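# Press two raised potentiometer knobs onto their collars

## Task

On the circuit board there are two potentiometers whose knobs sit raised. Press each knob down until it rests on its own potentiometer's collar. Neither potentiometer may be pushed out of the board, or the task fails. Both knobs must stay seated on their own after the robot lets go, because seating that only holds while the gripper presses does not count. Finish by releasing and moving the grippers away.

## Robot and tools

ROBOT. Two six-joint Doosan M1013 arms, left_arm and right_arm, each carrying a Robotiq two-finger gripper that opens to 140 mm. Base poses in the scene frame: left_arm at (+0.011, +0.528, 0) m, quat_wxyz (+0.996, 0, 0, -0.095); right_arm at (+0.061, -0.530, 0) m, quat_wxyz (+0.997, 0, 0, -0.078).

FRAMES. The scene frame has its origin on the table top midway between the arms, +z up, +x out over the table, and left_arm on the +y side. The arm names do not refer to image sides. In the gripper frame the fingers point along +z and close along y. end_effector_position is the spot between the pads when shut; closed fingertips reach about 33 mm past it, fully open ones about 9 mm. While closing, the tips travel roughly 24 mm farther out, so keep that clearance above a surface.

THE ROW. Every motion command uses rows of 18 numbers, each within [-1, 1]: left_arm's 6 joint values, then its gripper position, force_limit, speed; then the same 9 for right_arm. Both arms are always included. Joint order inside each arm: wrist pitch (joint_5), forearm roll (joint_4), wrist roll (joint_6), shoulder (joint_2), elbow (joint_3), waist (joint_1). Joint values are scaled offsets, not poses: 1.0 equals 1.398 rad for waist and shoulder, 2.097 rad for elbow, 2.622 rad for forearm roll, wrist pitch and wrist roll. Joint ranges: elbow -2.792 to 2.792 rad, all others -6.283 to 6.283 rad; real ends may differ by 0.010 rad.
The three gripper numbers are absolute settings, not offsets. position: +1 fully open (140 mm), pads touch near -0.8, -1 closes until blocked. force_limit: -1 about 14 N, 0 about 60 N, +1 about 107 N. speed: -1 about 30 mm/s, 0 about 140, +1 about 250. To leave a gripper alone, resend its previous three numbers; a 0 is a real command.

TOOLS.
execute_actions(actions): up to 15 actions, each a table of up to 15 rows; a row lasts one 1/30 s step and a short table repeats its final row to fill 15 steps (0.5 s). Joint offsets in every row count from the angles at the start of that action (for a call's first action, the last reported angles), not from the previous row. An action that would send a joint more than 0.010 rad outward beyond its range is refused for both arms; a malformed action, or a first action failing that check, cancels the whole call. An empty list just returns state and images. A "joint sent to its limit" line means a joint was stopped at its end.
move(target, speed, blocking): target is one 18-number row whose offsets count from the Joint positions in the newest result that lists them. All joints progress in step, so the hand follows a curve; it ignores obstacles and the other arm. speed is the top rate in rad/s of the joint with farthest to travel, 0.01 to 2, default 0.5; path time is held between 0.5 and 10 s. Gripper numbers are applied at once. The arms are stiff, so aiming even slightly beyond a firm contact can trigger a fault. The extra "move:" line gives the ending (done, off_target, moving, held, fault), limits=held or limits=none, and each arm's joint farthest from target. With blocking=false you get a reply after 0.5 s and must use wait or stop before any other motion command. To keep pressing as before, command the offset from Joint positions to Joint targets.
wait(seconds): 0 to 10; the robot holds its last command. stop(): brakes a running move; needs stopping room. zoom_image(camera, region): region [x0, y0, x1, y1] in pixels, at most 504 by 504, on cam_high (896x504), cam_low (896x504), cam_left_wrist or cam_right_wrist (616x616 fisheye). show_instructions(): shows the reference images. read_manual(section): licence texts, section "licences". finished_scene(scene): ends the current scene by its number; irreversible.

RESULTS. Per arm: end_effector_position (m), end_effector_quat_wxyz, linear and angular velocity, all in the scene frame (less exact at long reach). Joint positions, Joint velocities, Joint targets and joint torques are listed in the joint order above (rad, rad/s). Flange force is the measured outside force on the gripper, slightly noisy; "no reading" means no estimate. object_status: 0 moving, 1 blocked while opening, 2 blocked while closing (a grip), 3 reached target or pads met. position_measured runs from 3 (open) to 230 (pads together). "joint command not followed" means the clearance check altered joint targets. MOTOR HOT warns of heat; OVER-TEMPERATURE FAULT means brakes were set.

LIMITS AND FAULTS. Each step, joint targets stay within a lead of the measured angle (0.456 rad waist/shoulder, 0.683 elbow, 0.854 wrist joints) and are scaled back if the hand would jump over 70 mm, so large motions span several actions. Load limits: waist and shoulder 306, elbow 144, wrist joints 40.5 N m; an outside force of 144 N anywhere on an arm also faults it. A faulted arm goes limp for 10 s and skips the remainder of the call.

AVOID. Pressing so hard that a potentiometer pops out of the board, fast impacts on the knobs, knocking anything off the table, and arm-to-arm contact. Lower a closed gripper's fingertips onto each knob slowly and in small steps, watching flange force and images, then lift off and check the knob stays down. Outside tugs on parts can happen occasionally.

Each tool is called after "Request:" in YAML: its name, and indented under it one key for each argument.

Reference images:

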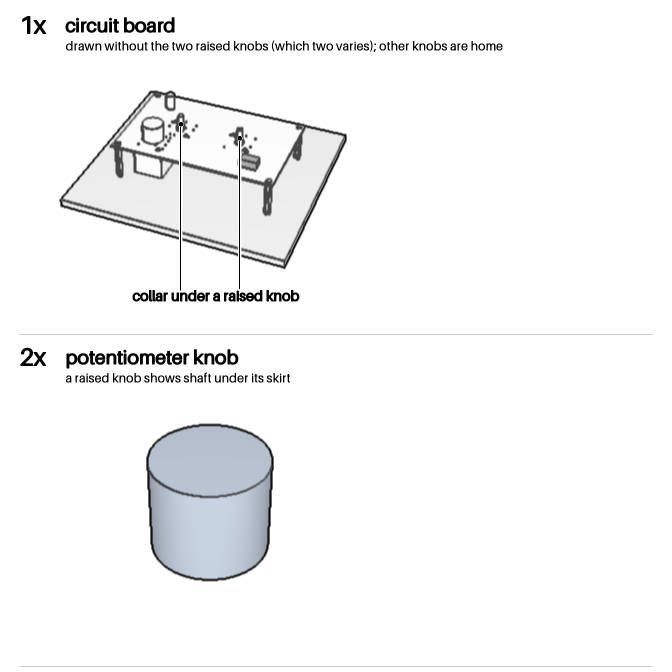

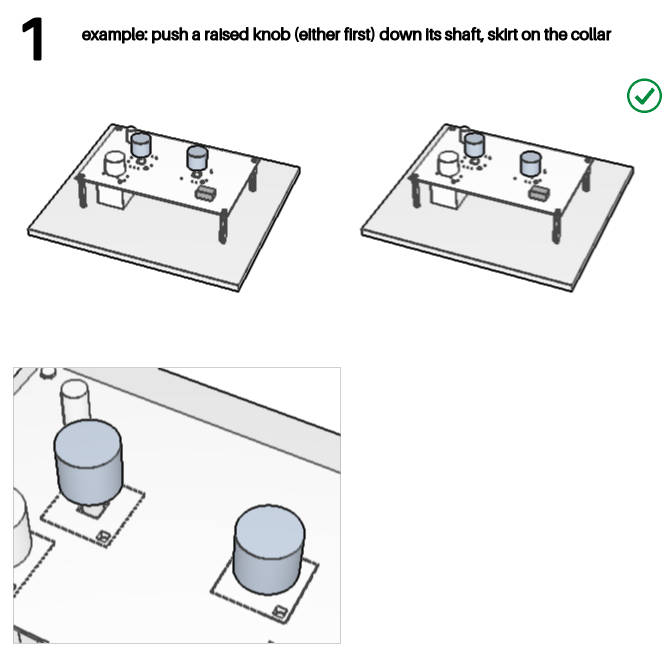

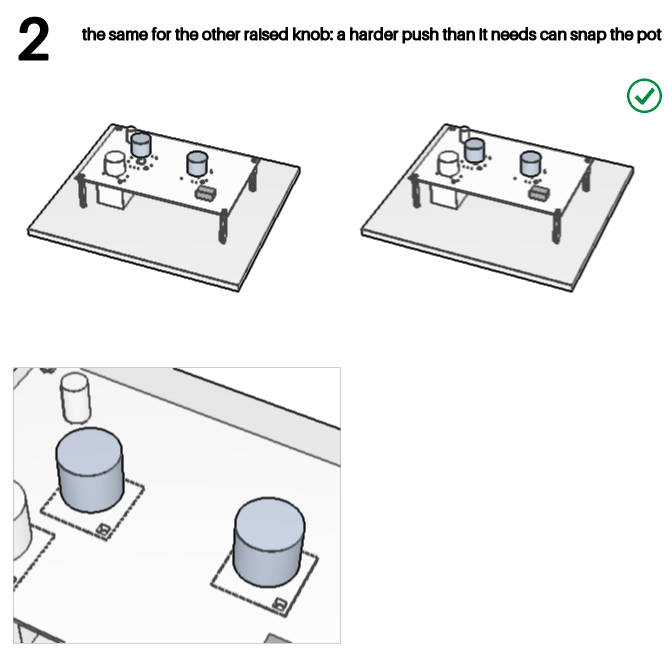

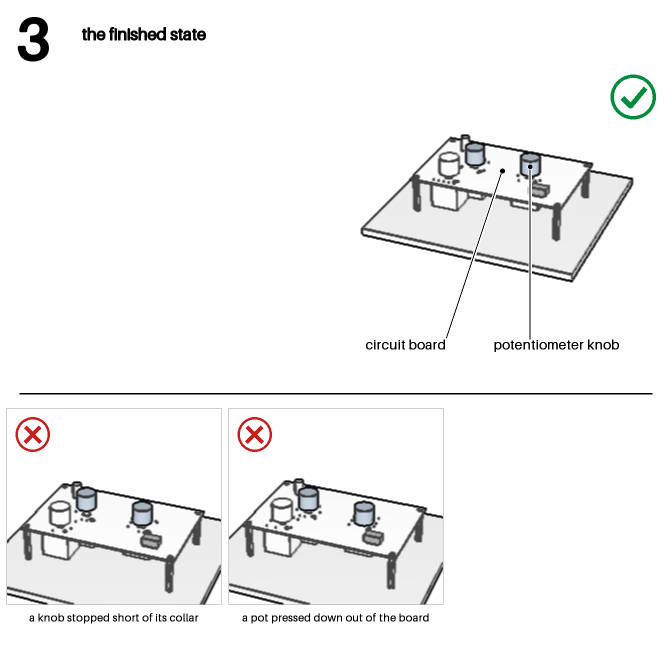

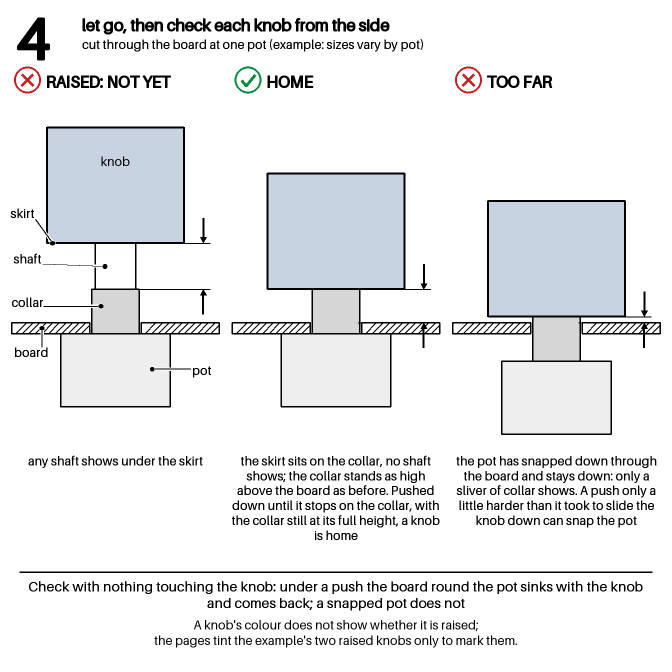

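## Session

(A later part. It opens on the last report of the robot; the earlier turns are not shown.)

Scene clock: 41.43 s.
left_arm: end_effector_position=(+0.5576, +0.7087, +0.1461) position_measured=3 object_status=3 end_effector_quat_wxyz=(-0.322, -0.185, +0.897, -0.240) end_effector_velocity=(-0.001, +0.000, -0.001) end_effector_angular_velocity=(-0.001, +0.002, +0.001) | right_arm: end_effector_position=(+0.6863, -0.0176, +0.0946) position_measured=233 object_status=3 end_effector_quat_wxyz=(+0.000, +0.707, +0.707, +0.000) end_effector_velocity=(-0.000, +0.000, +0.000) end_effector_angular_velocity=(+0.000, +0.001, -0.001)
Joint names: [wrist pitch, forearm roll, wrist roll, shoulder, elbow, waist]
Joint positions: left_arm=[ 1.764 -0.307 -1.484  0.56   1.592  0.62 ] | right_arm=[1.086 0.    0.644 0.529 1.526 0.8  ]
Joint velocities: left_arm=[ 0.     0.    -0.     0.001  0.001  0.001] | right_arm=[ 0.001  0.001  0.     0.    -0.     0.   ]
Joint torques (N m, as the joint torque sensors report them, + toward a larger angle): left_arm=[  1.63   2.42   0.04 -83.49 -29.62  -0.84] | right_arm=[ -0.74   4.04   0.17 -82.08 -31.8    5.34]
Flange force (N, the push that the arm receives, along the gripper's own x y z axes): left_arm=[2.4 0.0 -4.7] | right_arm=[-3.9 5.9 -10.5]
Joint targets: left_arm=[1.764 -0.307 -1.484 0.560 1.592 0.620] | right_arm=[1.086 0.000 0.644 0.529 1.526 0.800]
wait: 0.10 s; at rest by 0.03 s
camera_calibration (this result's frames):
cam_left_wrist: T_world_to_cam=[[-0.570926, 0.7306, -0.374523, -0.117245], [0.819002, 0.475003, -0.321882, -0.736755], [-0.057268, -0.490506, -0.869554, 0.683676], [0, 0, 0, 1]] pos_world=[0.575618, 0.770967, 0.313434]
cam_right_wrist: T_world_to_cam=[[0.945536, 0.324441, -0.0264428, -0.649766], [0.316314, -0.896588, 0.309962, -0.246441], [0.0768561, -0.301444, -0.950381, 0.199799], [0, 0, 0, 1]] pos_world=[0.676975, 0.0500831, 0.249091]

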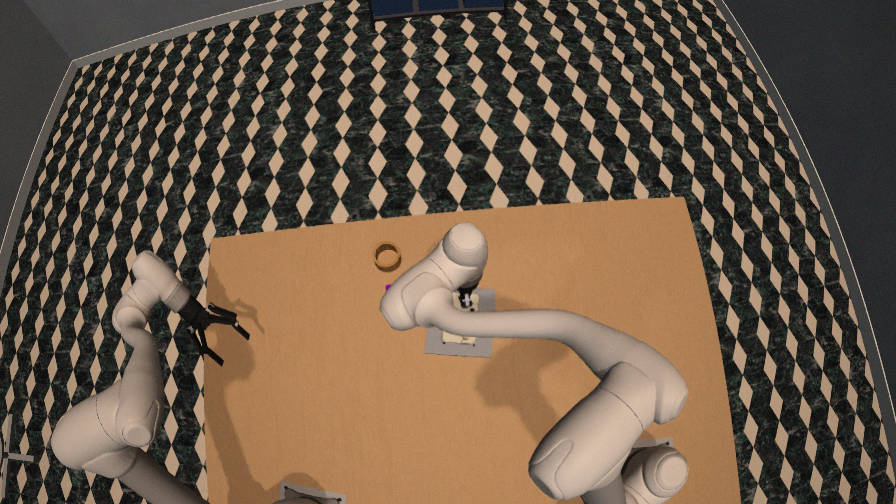

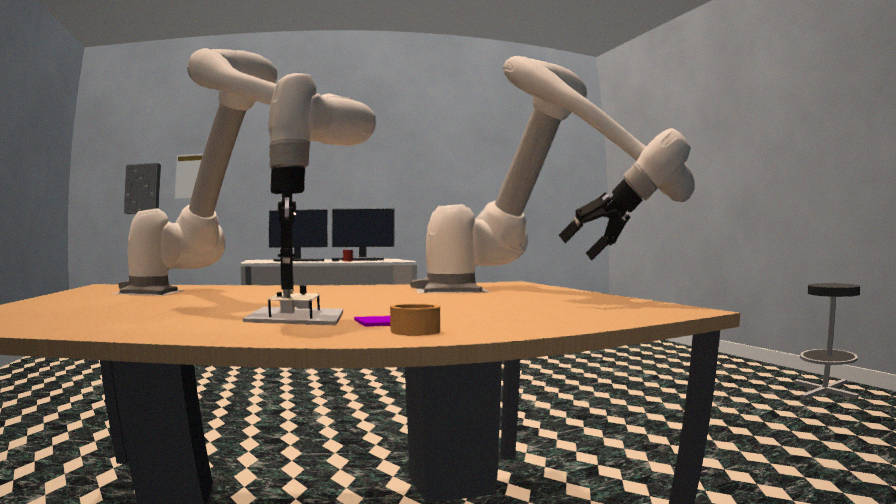

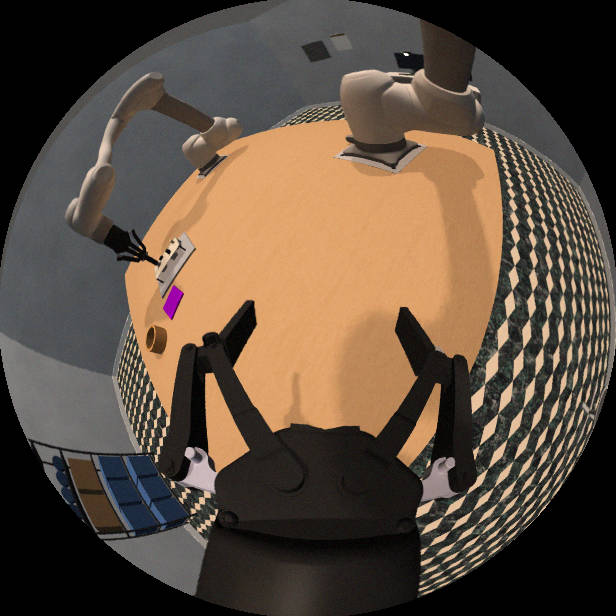

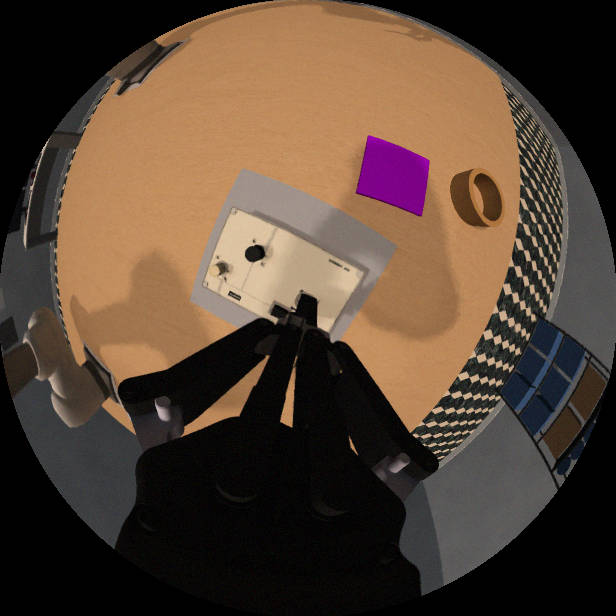

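Request:
execute_actions:
  actions:
    - [[0,0,0,0,0,0,1,0,0, -0.000177,0,0,0.000159,0.000116,0,-1,0,0.5]]

Request:
wait:
  seconds: 0.1

Request:
wait:
  seconds: 0.1

Scene clock: 42.13 s.
left_arm: end_effector_position=(+0.5576, +0.7087, +0.1461) position_measured=3 object_status=3 end_effector_quat_wxyz=(-0.322, -0.185, +0.897, -0.240) end_effector_velocity=(-0.000, -0.001, +0.000) end_effector_angular_velocity=(-0.000, +0.000, -0.001) | right_arm: end_effector_position=(+0.6863, -0.0176, +0.0943) position_measured=233 object_status=3 end_effector_quat_wxyz=(+0.000, +0.707, +0.707, +0.000) end_effector_velocity=(+0.000, -0.000, +0.000) end_effector_angular_velocity=(-0.000, -0.000, +0.001)
Joint names: [wrist pitch, forearm roll, wrist roll, shoulder, elbow, waist]
Joint positions: left_arm=[ 1.764 -0.307 -1.484  0.56   1.592  0.62 ] | right_arm=[1.085 0.    0.644 0.53  1.526 0.8  ]
Joint velocities: left_arm=[-0.    -0.     0.    -0.001  0.001 -0.001] | right_arm=[ 0.    -0.001 -0.001 -0.    -0.    -0.   ]
Joint torques (N m, as the joint torque sensors report them, + toward a larger angle): left_arm=[  1.73   2.23  -0.11 -84.22 -29.59  -2.35] | right_arm=[ -0.65   4.19  -0.13 -80.34 -32.27   1.77]
Flange force (N, the push that the arm receives, along the gripper's own x y z axes): left_arm=[2.0 1.6 -5.5] | right_arm=[-2.5 0.2 -11.2]
Joint targets: left_arm=[1.764 -0.307 -1.484 0.560 1.592 0.620] | right_arm=[1.085 0.000 0.644 0.530 1.526 0.800]
camera_calibration (this result's frames):
cam_left_wrist: T_world_to_cam=[[-0.570926, 0.7306, -0.374523, -0.117245], [0.819002, 0.475003, -0.321882, -0.736755], [-0.0572678, -0.490505, -0.869554, 0.683675], [0, 0, 0, 1]] pos_world=[0.575618, 0.770967, 0.313434]
cam_right_wrist: T_world_to_cam=[[0.945536, 0.324441, -0.0264438, -0.649772], [0.316314, -0.896587, 0.309962, -0.24635], [0.0768553, -0.301445, -0.950381, 0.199515], [0, 0, 0, 1]] pos_world=[0.676973, 0.0500816, 0.248792]

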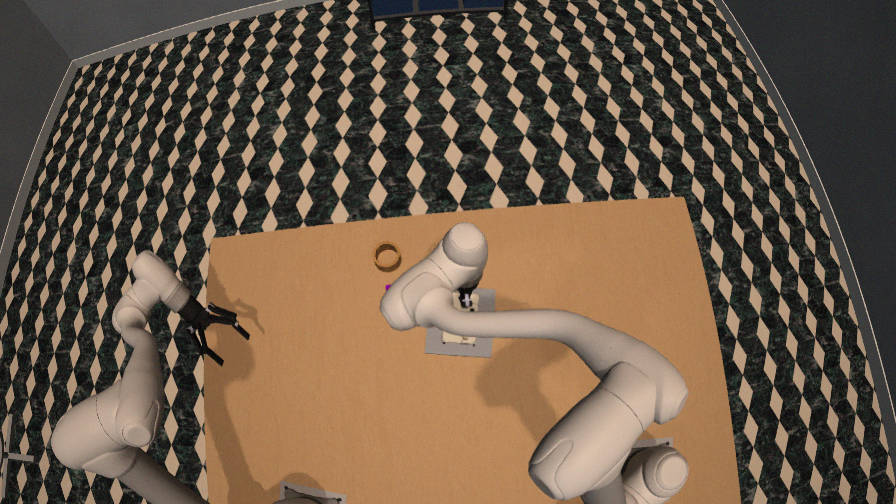

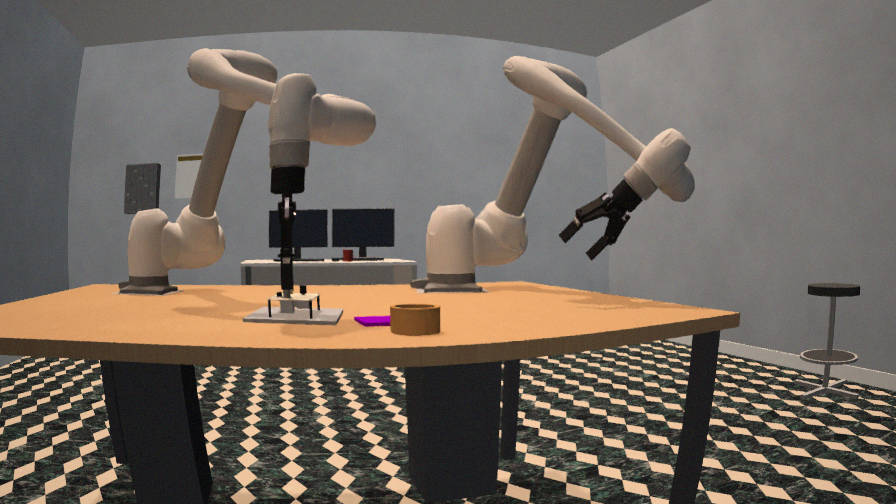

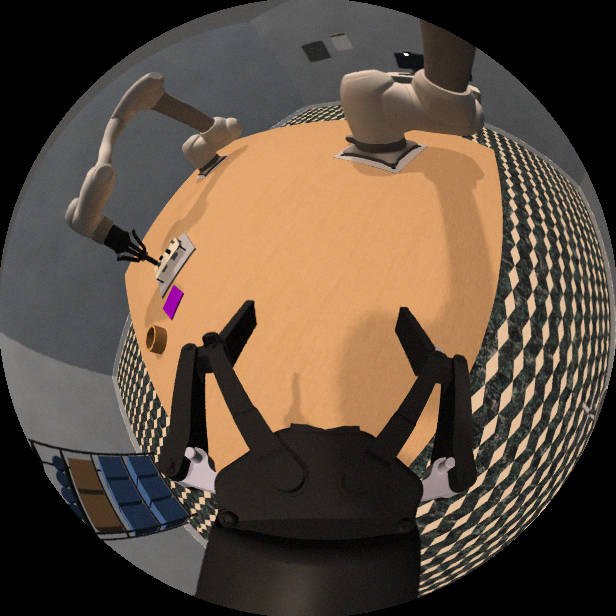

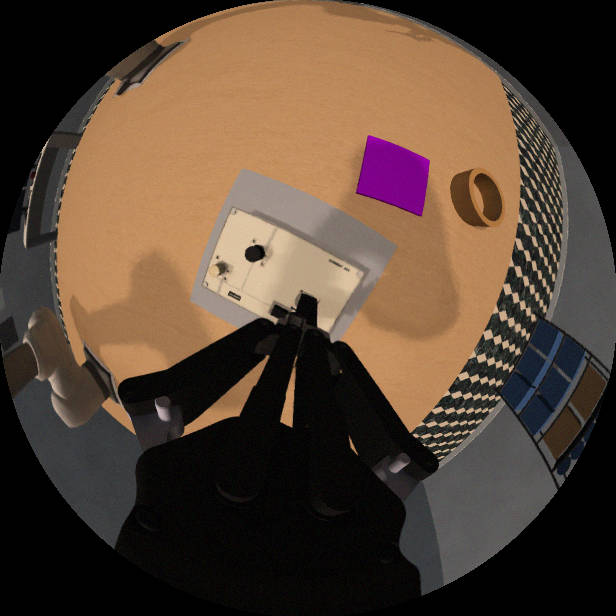

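Scene clock: 42.23 s.
left_arm: end_effector_position=(+0.5576, +0.7087, +0.1461) position_measured=3 object_status=3 end_effector_quat_wxyz=(-0.322, -0.185, +0.897, -0.240) end_effector_velocity=(-0.001, -0.000, -0.001) end_effector_angular_velocity=(-0.001, +0.002, +0.000) | right_arm: end_effector_position=(+0.6863, -0.0176, +0.0943) position_measured=233 object_status=3 end_effector_quat_wxyz=(+0.000, +0.707, +0.707, +0.000) end_effector_velocity=(-0.000, +0.000, -0.000) end_effector_angular_velocity=(+0.000, +0.000, -0.002)
Joint names: [wrist pitch, forearm roll, wrist roll, shoulder, elbow, waist]
Joint positions: left_arm=[ 1.764 -0.307 -1.484  0.56   1.592  0.62 ] | right_arm=[1.085 0.    0.644 0.53  1.526 0.8  ]
Joint velocities: left_arm=[-0.     0.    -0.     0.001  0.002  0.   ] | right_arm=[ 0.     0.     0.002 -0.     0.    -0.   ]
Joint torques (N m, as the joint torque sensors report them, + toward a larger angle): left_arm=[  1.71   2.27   0.01 -84.62 -29.35  -0.1 ] | right_arm=[ -0.51   4.06  -0.16 -80.75 -30.64   3.19]
Flange force (N, the push that the arm receives, along the gripper's own x y z axes): left_arm=[0.5 -0.8 -5.3] | right_arm=[-1.1 4.6 -12.0]
Joint targets: left_arm=[1.764 -0.307 -1.484 0.560 1.592 0.620] | right_arm=[1.085 0.000 0.644 0.530 1.526 0.800]
wait: 0.10 s; no rest
camera_calibration (this result's frames):
cam_left_wrist: T_world_to_cam=[[-0.570926, 0.7306, -0.374523, -0.117245], [0.819002, 0.475003, -0.321882, -0.736755], [-0.0572678, -0.490506, -0.869554, 0.683675], [0, 0, 0, 1]] pos_world=[0.575618, 0.770967, 0.313434]
cam_right_wrist: T_world_to_cam=[[0.945536, 0.324441, -0.0264441, -0.649772], [0.316314, -0.896587, 0.309962, -0.246349], [0.076855, -0.301445, -0.950381, 0.199515], [0, 0, 0, 1]] pos_world=[0.676973, 0.0500816, 0.248791]

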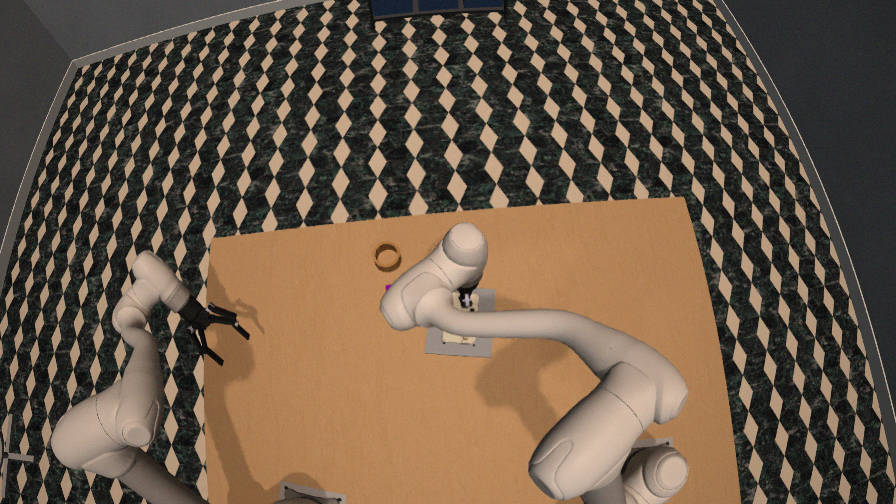

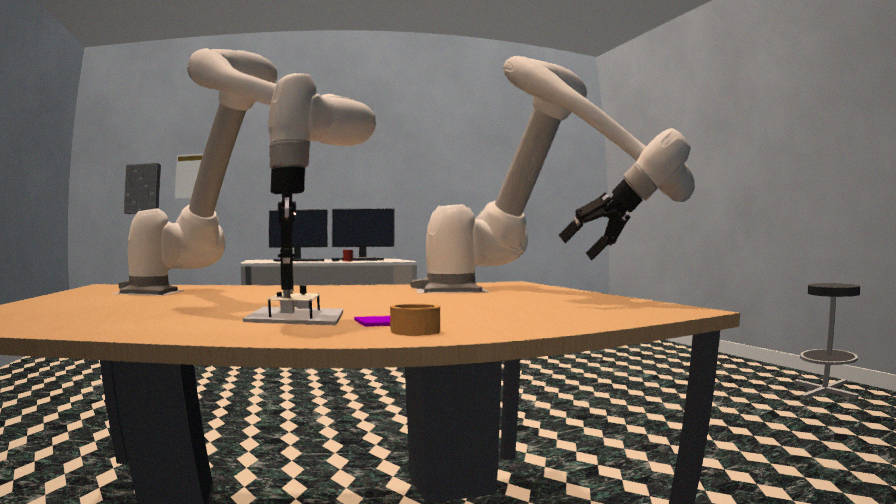

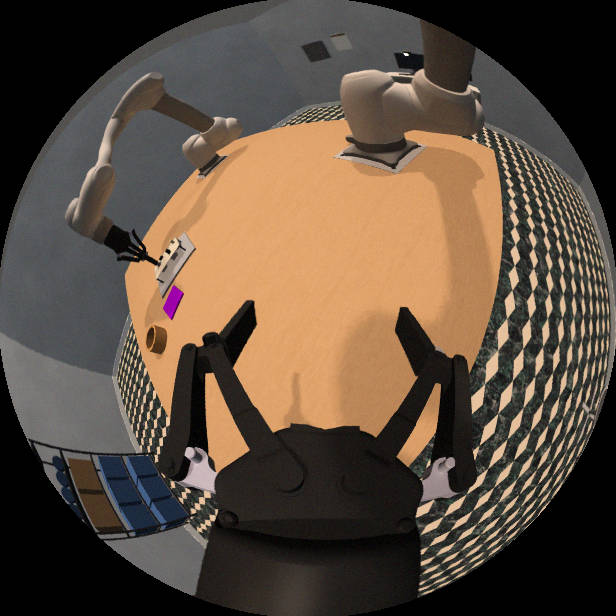

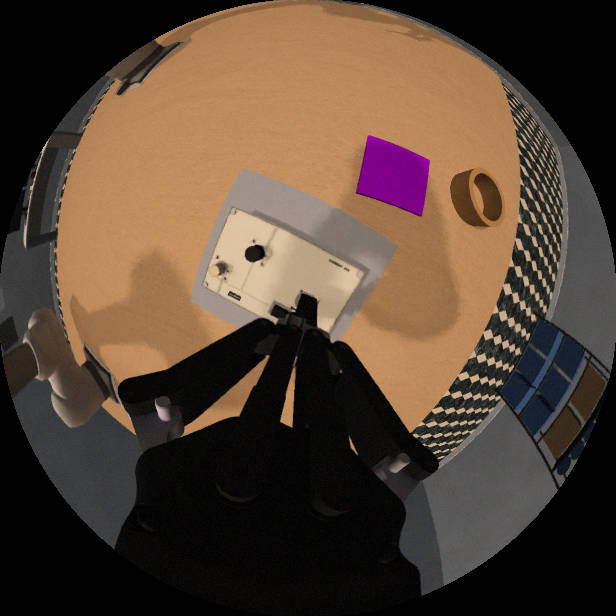

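Scene clock: 42.33 s.
left_arm: end_effector_position=(+0.5576, +0.7087, +0.1461) position_measured=3 object_status=3 end_effector_quat_wxyz=(-0.322, -0.185, +0.897, -0.240) end_effector_velocity=(+0.000, -0.001, +0.000) end_effector_angular_velocity=(+0.000, -0.001, -0.001) | right_arm: end_effector_position=(+0.6863, -0.0176, +0.0943) position_measured=233 object_status=3 end_effector_quat_wxyz=(+0.000, +0.707, +0.707, +0.000) end_effector_velocity=(+0.000, -0.000, -0.000) end_effector_angular_velocity=(-0.001, -0.000, +0.001)
Joint names: [wrist pitch, forearm roll, wrist roll, shoulder, elbow, waist]
Joint positions: left_arm=[ 1.764 -0.307 -1.484  0.56   1.592  0.62 ] | right_arm=[1.085 0.    0.644 0.53  1.526 0.8  ]
Joint velocities: left_arm=[-0.    -0.    -0.    -0.001  0.    -0.001] | right_arm=[ 0.    -0.001 -0.001 -0.     0.    -0.   ]
Joint torques (N m, as the joint torque sensors report them, + toward a larger angle): left_arm=[  1.58   2.43   0.01 -83.83 -29.72  -0.87] | right_arm=[ -0.56   3.93  -0.35 -82.89 -32.51   3.09]
Flange force (N, the push that the arm receives, along the gripper's own x y z axes): left_arm=[2.5 -0.7 -4.8] | right_arm=[-1.7 3.3 -9.1]
Joint targets: left_arm=[1.764 -0.307 -1.484 0.560 1.592 0.620] | right_arm=[1.085 0.000 0.644 0.530 1.526 0.800]
wait: 0.10 s; no rest
camera_calibration (this result's frames):
cam_left_wrist: T_world_to_cam=[[-0.570926, 0.7306, -0.374523, -0.117245], [0.819002, 0.475003, -0.321882, -0.736755], [-0.0572678, -0.490506, -0.869554, 0.683675], [0, 0, 0, 1]] pos_world=[0.575618, 0.770967, 0.313434]
cam_right_wrist: T_world_to_cam=[[0.945536, 0.324441, -0.0264442, -0.649772], [0.316314, -0.896587, 0.309962, -0.246349], [0.0768549, -0.301445, -0.950381, 0.199515], [0, 0, 0, 1]] pos_world=[0.676973, 0.0500815, 0.248791]

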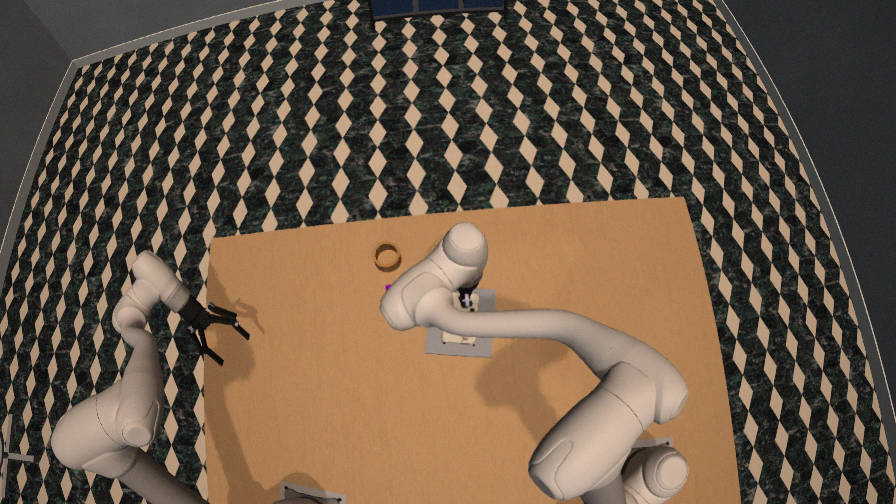

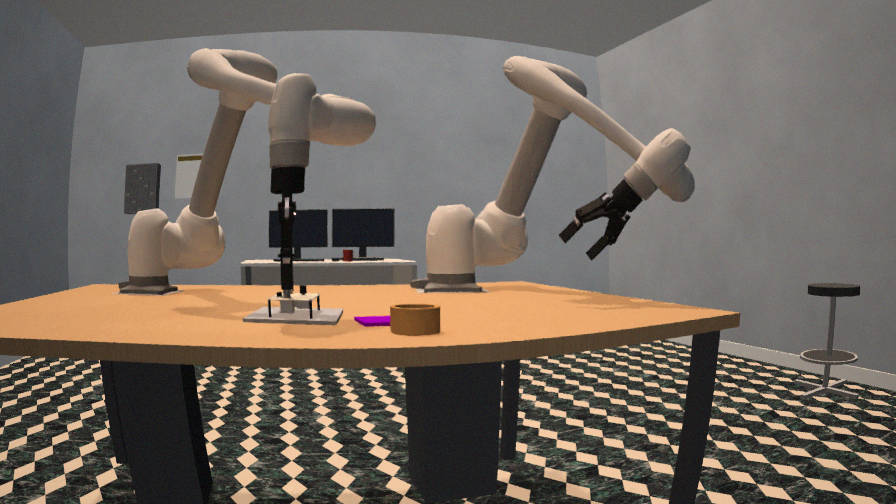

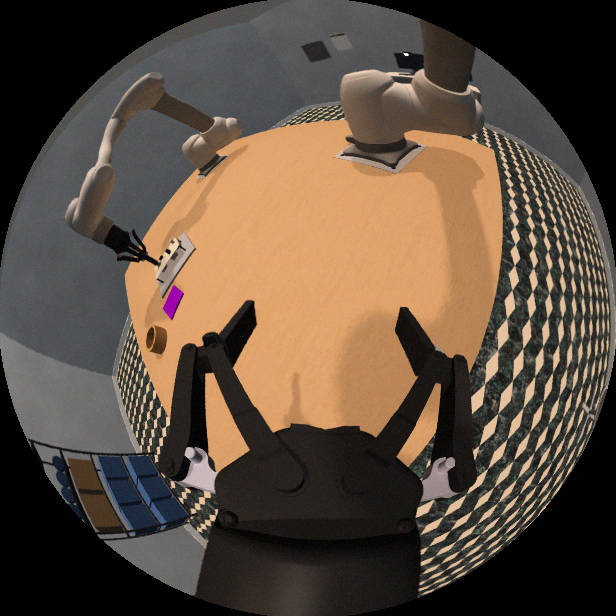

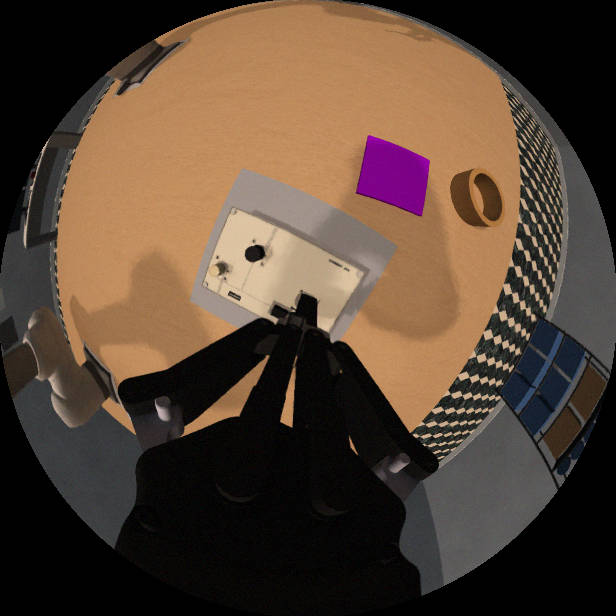

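Request:
execute_actions:
  actions:
    - [[0,0,0,0,0,0,1,0,0, -0.000177,0,0,0.000159,0.000116,0,-1,0,0.5]]

Request:
wait:
  seconds: 0.1

Request:
wait:
  seconds: 0.1

Scene clock: 42.93 s.
left_arm: end_effector_position=(+0.5576, +0.7087, +0.1461) position_measured=3 object_status=3 end_effector_quat_wxyz=(-0.322, -0.185, +0.897, -0.240) end_effector_velocity=(-0.000, +0.000, -0.000) end_effector_angular_velocity=(-0.001, +0.001, +0.000) | right_arm: end_effector_position=(+0.6863, -0.0176, +0.0940) position_measured=233 object_status=3 end_effector_quat_wxyz=(+0.000, +0.707, +0.707, +0.000) end_effector_velocity=(-0.001, -0.000, -0.000) end_effector_angular_velocity=(+0.000, +0.002, -0.001)
Joint names: [wrist pitch, forearm roll, wrist roll, shoulder, elbow, waist]
Joint positions: left_arm=[ 1.764 -0.307 -1.484  0.56   1.592  0.62 ] | right_arm=[1.085 0.    0.644 0.53  1.526 0.8  ]
Joint velocities: left_arm=[-0.    -0.     0.     0.     0.001  0.   ] | right_arm=[ 0.001  0.002 -0.    -0.     0.001 -0.   ]
Joint torques (N m, as the joint torque sensors report them, + toward a larger angle): left_arm=[  1.7    2.41  -0.07 -84.03 -29.91  -0.57] | right_arm=[ -0.53   3.88  -0.13 -81.55 -32.44   3.17]
Flange force (N, the push that the arm receives, along the gripper's own x y z axes): left_arm=[2.2 -0.4 -4.3] | right_arm=[-3.1 2.0 -10.0]
Joint targets: left_arm=[1.764 -0.307 -1.484 0.560 1.592 0.620] | right_arm=[1.085 0.000 0.644 0.530 1.526 0.800]
camera_calibration (this result's frames):
cam_left_wrist: T_world_to_cam=[[-0.570926, 0.7306, -0.374523, -0.117245], [0.819002, 0.475003, -0.321882, -0.736755], [-0.0572678, -0.490506, -0.869554, 0.683676], [0, 0, 0, 1]] pos_world=[0.575618, 0.770967, 0.313434]
cam_right_wrist: T_world_to_cam=[[0.945536, 0.324441, -0.0264452, -0.649777], [0.316314, -0.896587, 0.309962, -0.246258], [0.0768541, -0.301446, -0.950381, 0.19923], [0, 0, 0, 1]] pos_world=[0.67697, 0.05008, 0.248492]

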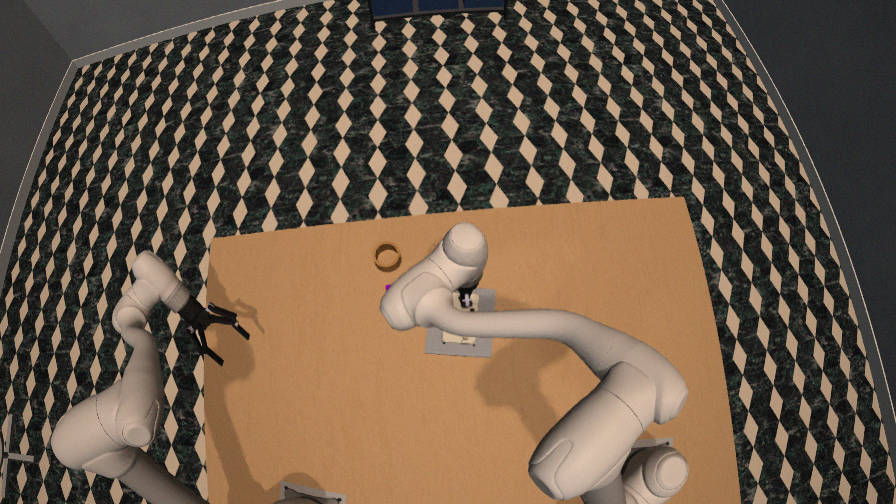

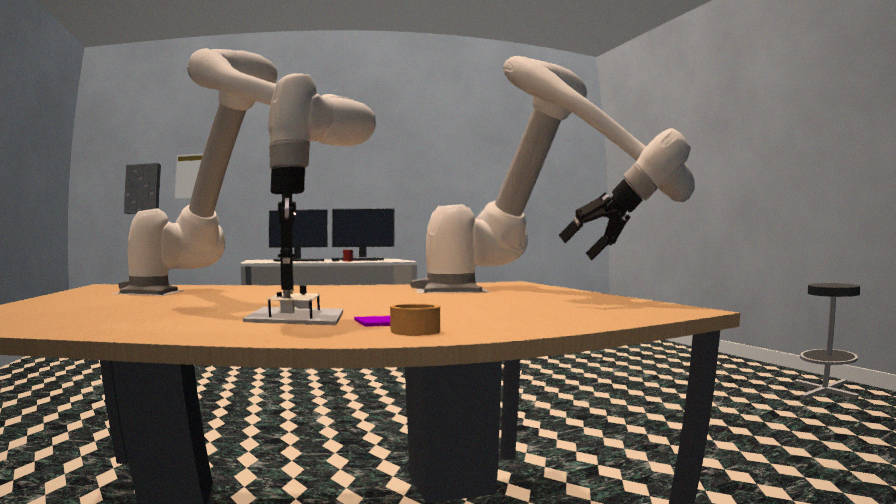

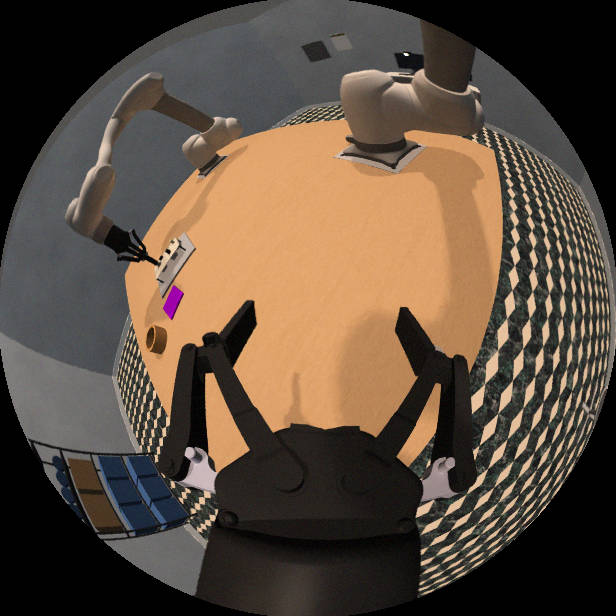

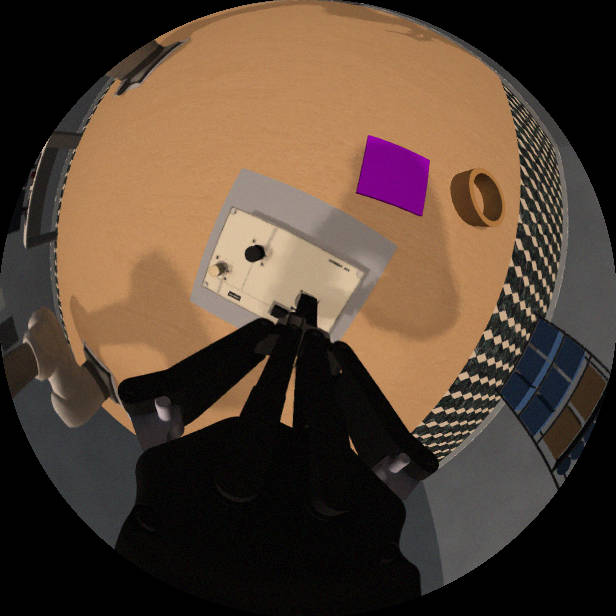

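Scene clock: 43.03 s.
left_arm: end_effector_position=(+0.5576, +0.7087, +0.1461) position_measured=3 object_status=3 end_effector_quat_wxyz=(-0.322, -0.185, +0.897, -0.240) end_effector_velocity=(-0.000, +0.000, -0.000) end_effector_angular_velocity=(-0.000, +0.001, +0.001) | right_arm: end_effector_position=(+0.6863, -0.0176, +0.0940) position_measured=233 object_status=3 end_effector_quat_wxyz=(+0.000, +0.707, +0.707, +0.000) end_effector_velocity=(-0.000, -0.000, -0.000) end_effector_angular_velocity=(-0.001, +0.000, +0.000)
Joint names: [wrist pitch, forearm roll, wrist roll, shoulder, elbow, waist]
Joint positions: left_arm=[ 1.764 -0.307 -1.484  0.56   1.592  0.62 ] | right_arm=[1.085 0.    0.644 0.53  1.526 0.8  ]
Joint velocities: left_arm=[ 0.     0.    -0.     0.     0.     0.001] | right_arm=[ 0.    -0.001  0.     0.     0.    -0.   ]
Joint torques (N m, as the joint torque sensors report them, + toward a larger angle): left_arm=[  1.68   2.35  -0.03 -83.56 -29.18  -0.46] | right_arm=[ -0.71   3.37   0.13 -83.38 -31.52   4.88]
Flange force (N, the push that the arm receives, along the gripper's own x y z axes): left_arm=[2.3 -0.6 -5.4] | right_arm=[-1.9 7.5 -9.6]
Joint targets: left_arm=[1.764 -0.307 -1.484 0.560 1.592 0.620] | right_arm=[1.085 0.000 0.644 0.530 1.526 0.800]
wait: 0.10 s; no rest
camera_calibration (this result's frames):
cam_left_wrist: T_world_to_cam=[[-0.570926, 0.7306, -0.374522, -0.117245], [0.819002, 0.475003, -0.321882, -0.736755], [-0.0572679, -0.490505, -0.869554, 0.683675], [0, 0, 0, 1]] pos_world=[0.575618, 0.770967, 0.313434]
cam_right_wrist: T_world_to_cam=[[0.945536, 0.324441, -0.0264457, -0.649776], [0.316315, -0.896587, 0.309963, -0.246258], [0.0768537, -0.301446, -0.950381, 0.19923], [0, 0, 0, 1]] pos_world=[0.67697, 0.0500799, 0.248491]

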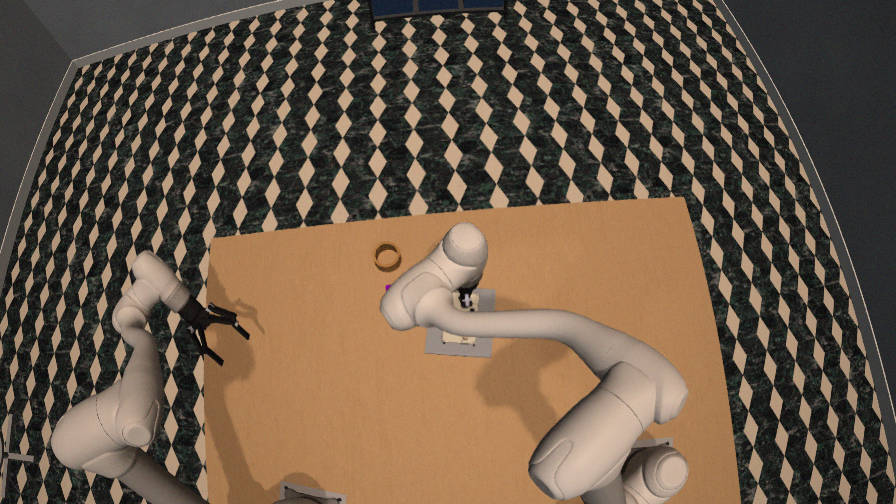

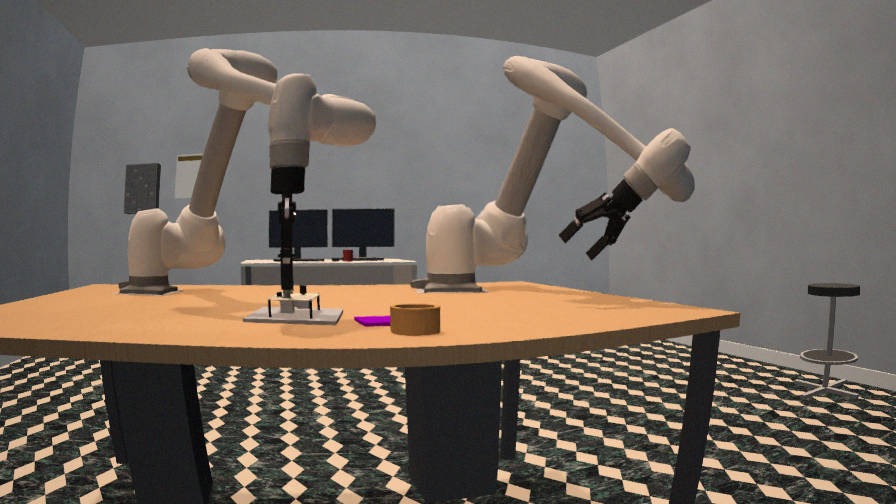

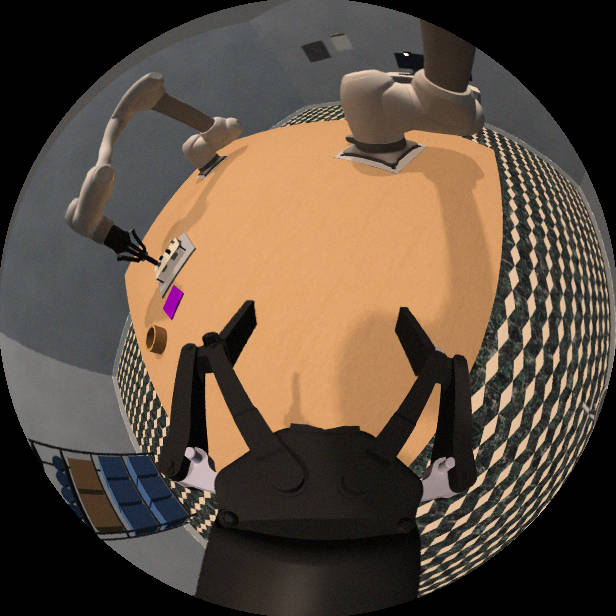

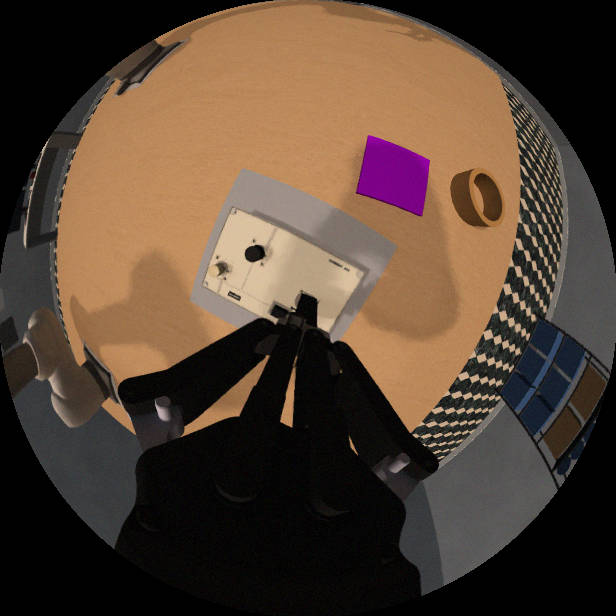

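Scene clock: 43.13 s.
left_arm: end_effector_position=(+0.5576, +0.7087, +0.1461) position_measured=3 object_status=3 end_effector_quat_wxyz=(-0.322, -0.185, +0.897, -0.240) end_effector_velocity=(+0.000, -0.000, +0.001) end_effector_angular_velocity=(+0.000, -0.001, -0.000) | right_arm: end_effector_position=(+0.6863, -0.0176, +0.0940) position_measured=233 object_status=3 end_effector_quat_wxyz=(+0.000, +0.707, +0.707, +0.000) end_effector_velocity=(-0.000, -0.000, +0.000) end_effector_angular_velocity=(-0.000, +0.001, -0.001)
Joint names: [wrist pitch, forearm roll, wrist roll, shoulder, elbow, waist]
Joint positions: left_arm=[ 1.764 -0.307 -1.484  0.56   1.592  0.62 ] | right_arm=[1.085 0.    0.644 0.53  1.526 0.8  ]
Joint velocities: left_arm=[ 0.    -0.    -0.    -0.001 -0.    -0.   ] | right_arm=[ 0.001  0.001  0.    -0.     0.    -0.   ]
Joint torques (N m, as the joint torque sensors report them, + toward a larger angle): left_arm=[  1.77   2.41  -0.06 -84.58 -29.58  -0.54] | right_arm=[ -0.76   4.22   0.11 -82.75 -32.02   2.77]
Flange force (N, the push that the arm receives, along the gripper's own x y z axes): left_arm=[1.4 -0.5 -5.0] | right_arm=[-1.1 4.3 -9.8]
Joint targets: left_arm=[1.764 -0.307 -1.484 0.560 1.592 0.620] | right_arm=[1.085 0.000 0.644 0.530 1.526 0.800]
wait: 0.10 s; no rest
camera_calibration (this result's frames):
cam_left_wrist: T_world_to_cam=[[-0.570926, 0.7306, -0.374523, -0.117245], [0.819002, 0.475003, -0.321882, -0.736755], [-0.0572679, -0.490506, -0.869554, 0.683675], [0, 0, 0, 1]] pos_world=[0.575618, 0.770967, 0.313434]
cam_right_wrist: T_world_to_cam=[[0.945536, 0.324441, -0.0264455, -0.649776], [0.316314, -0.896587, 0.309962, -0.246257], [0.0768538, -0.301446, -0.950381, 0.19923], [0, 0, 0, 1]] pos_world=[0.67697, 0.0500799, 0.248491]

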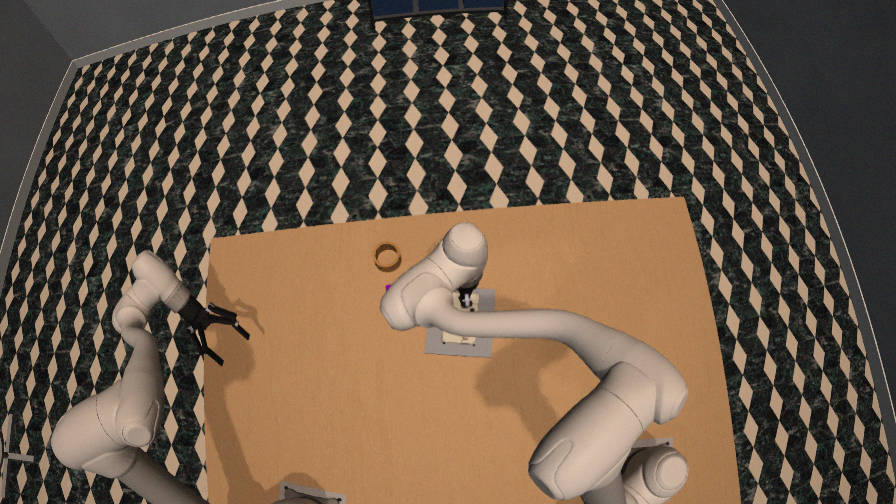

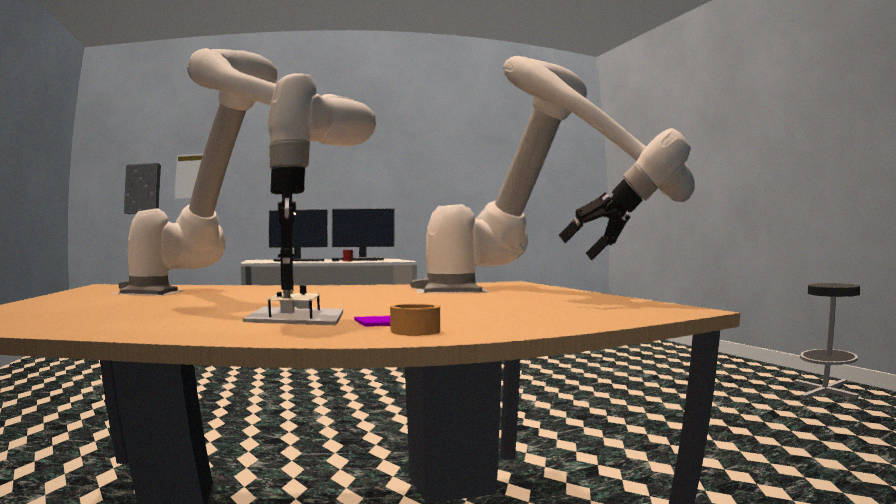

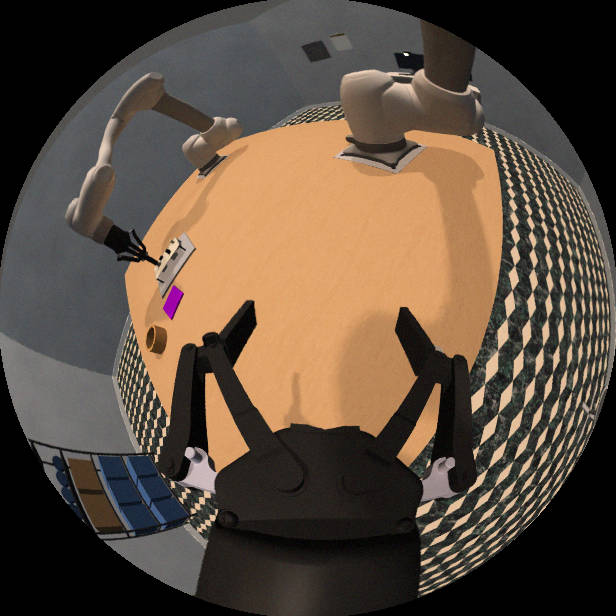

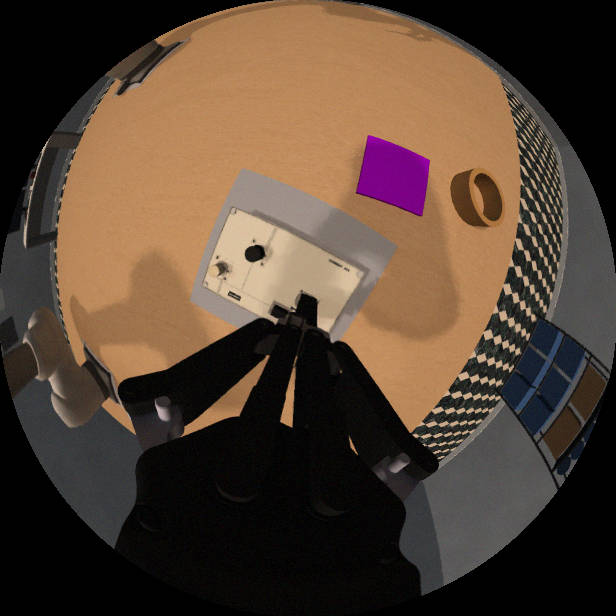

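Request:
zoom_image:
  camera: "cam_low"
  region: [265, 275, 310, 320]

Region (265, 275, 310, 320) of cam_low's 896x504 image, scaled by 11.200, with more detail than that image has.

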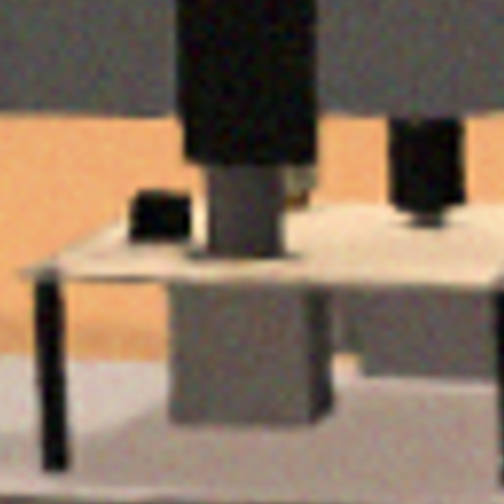

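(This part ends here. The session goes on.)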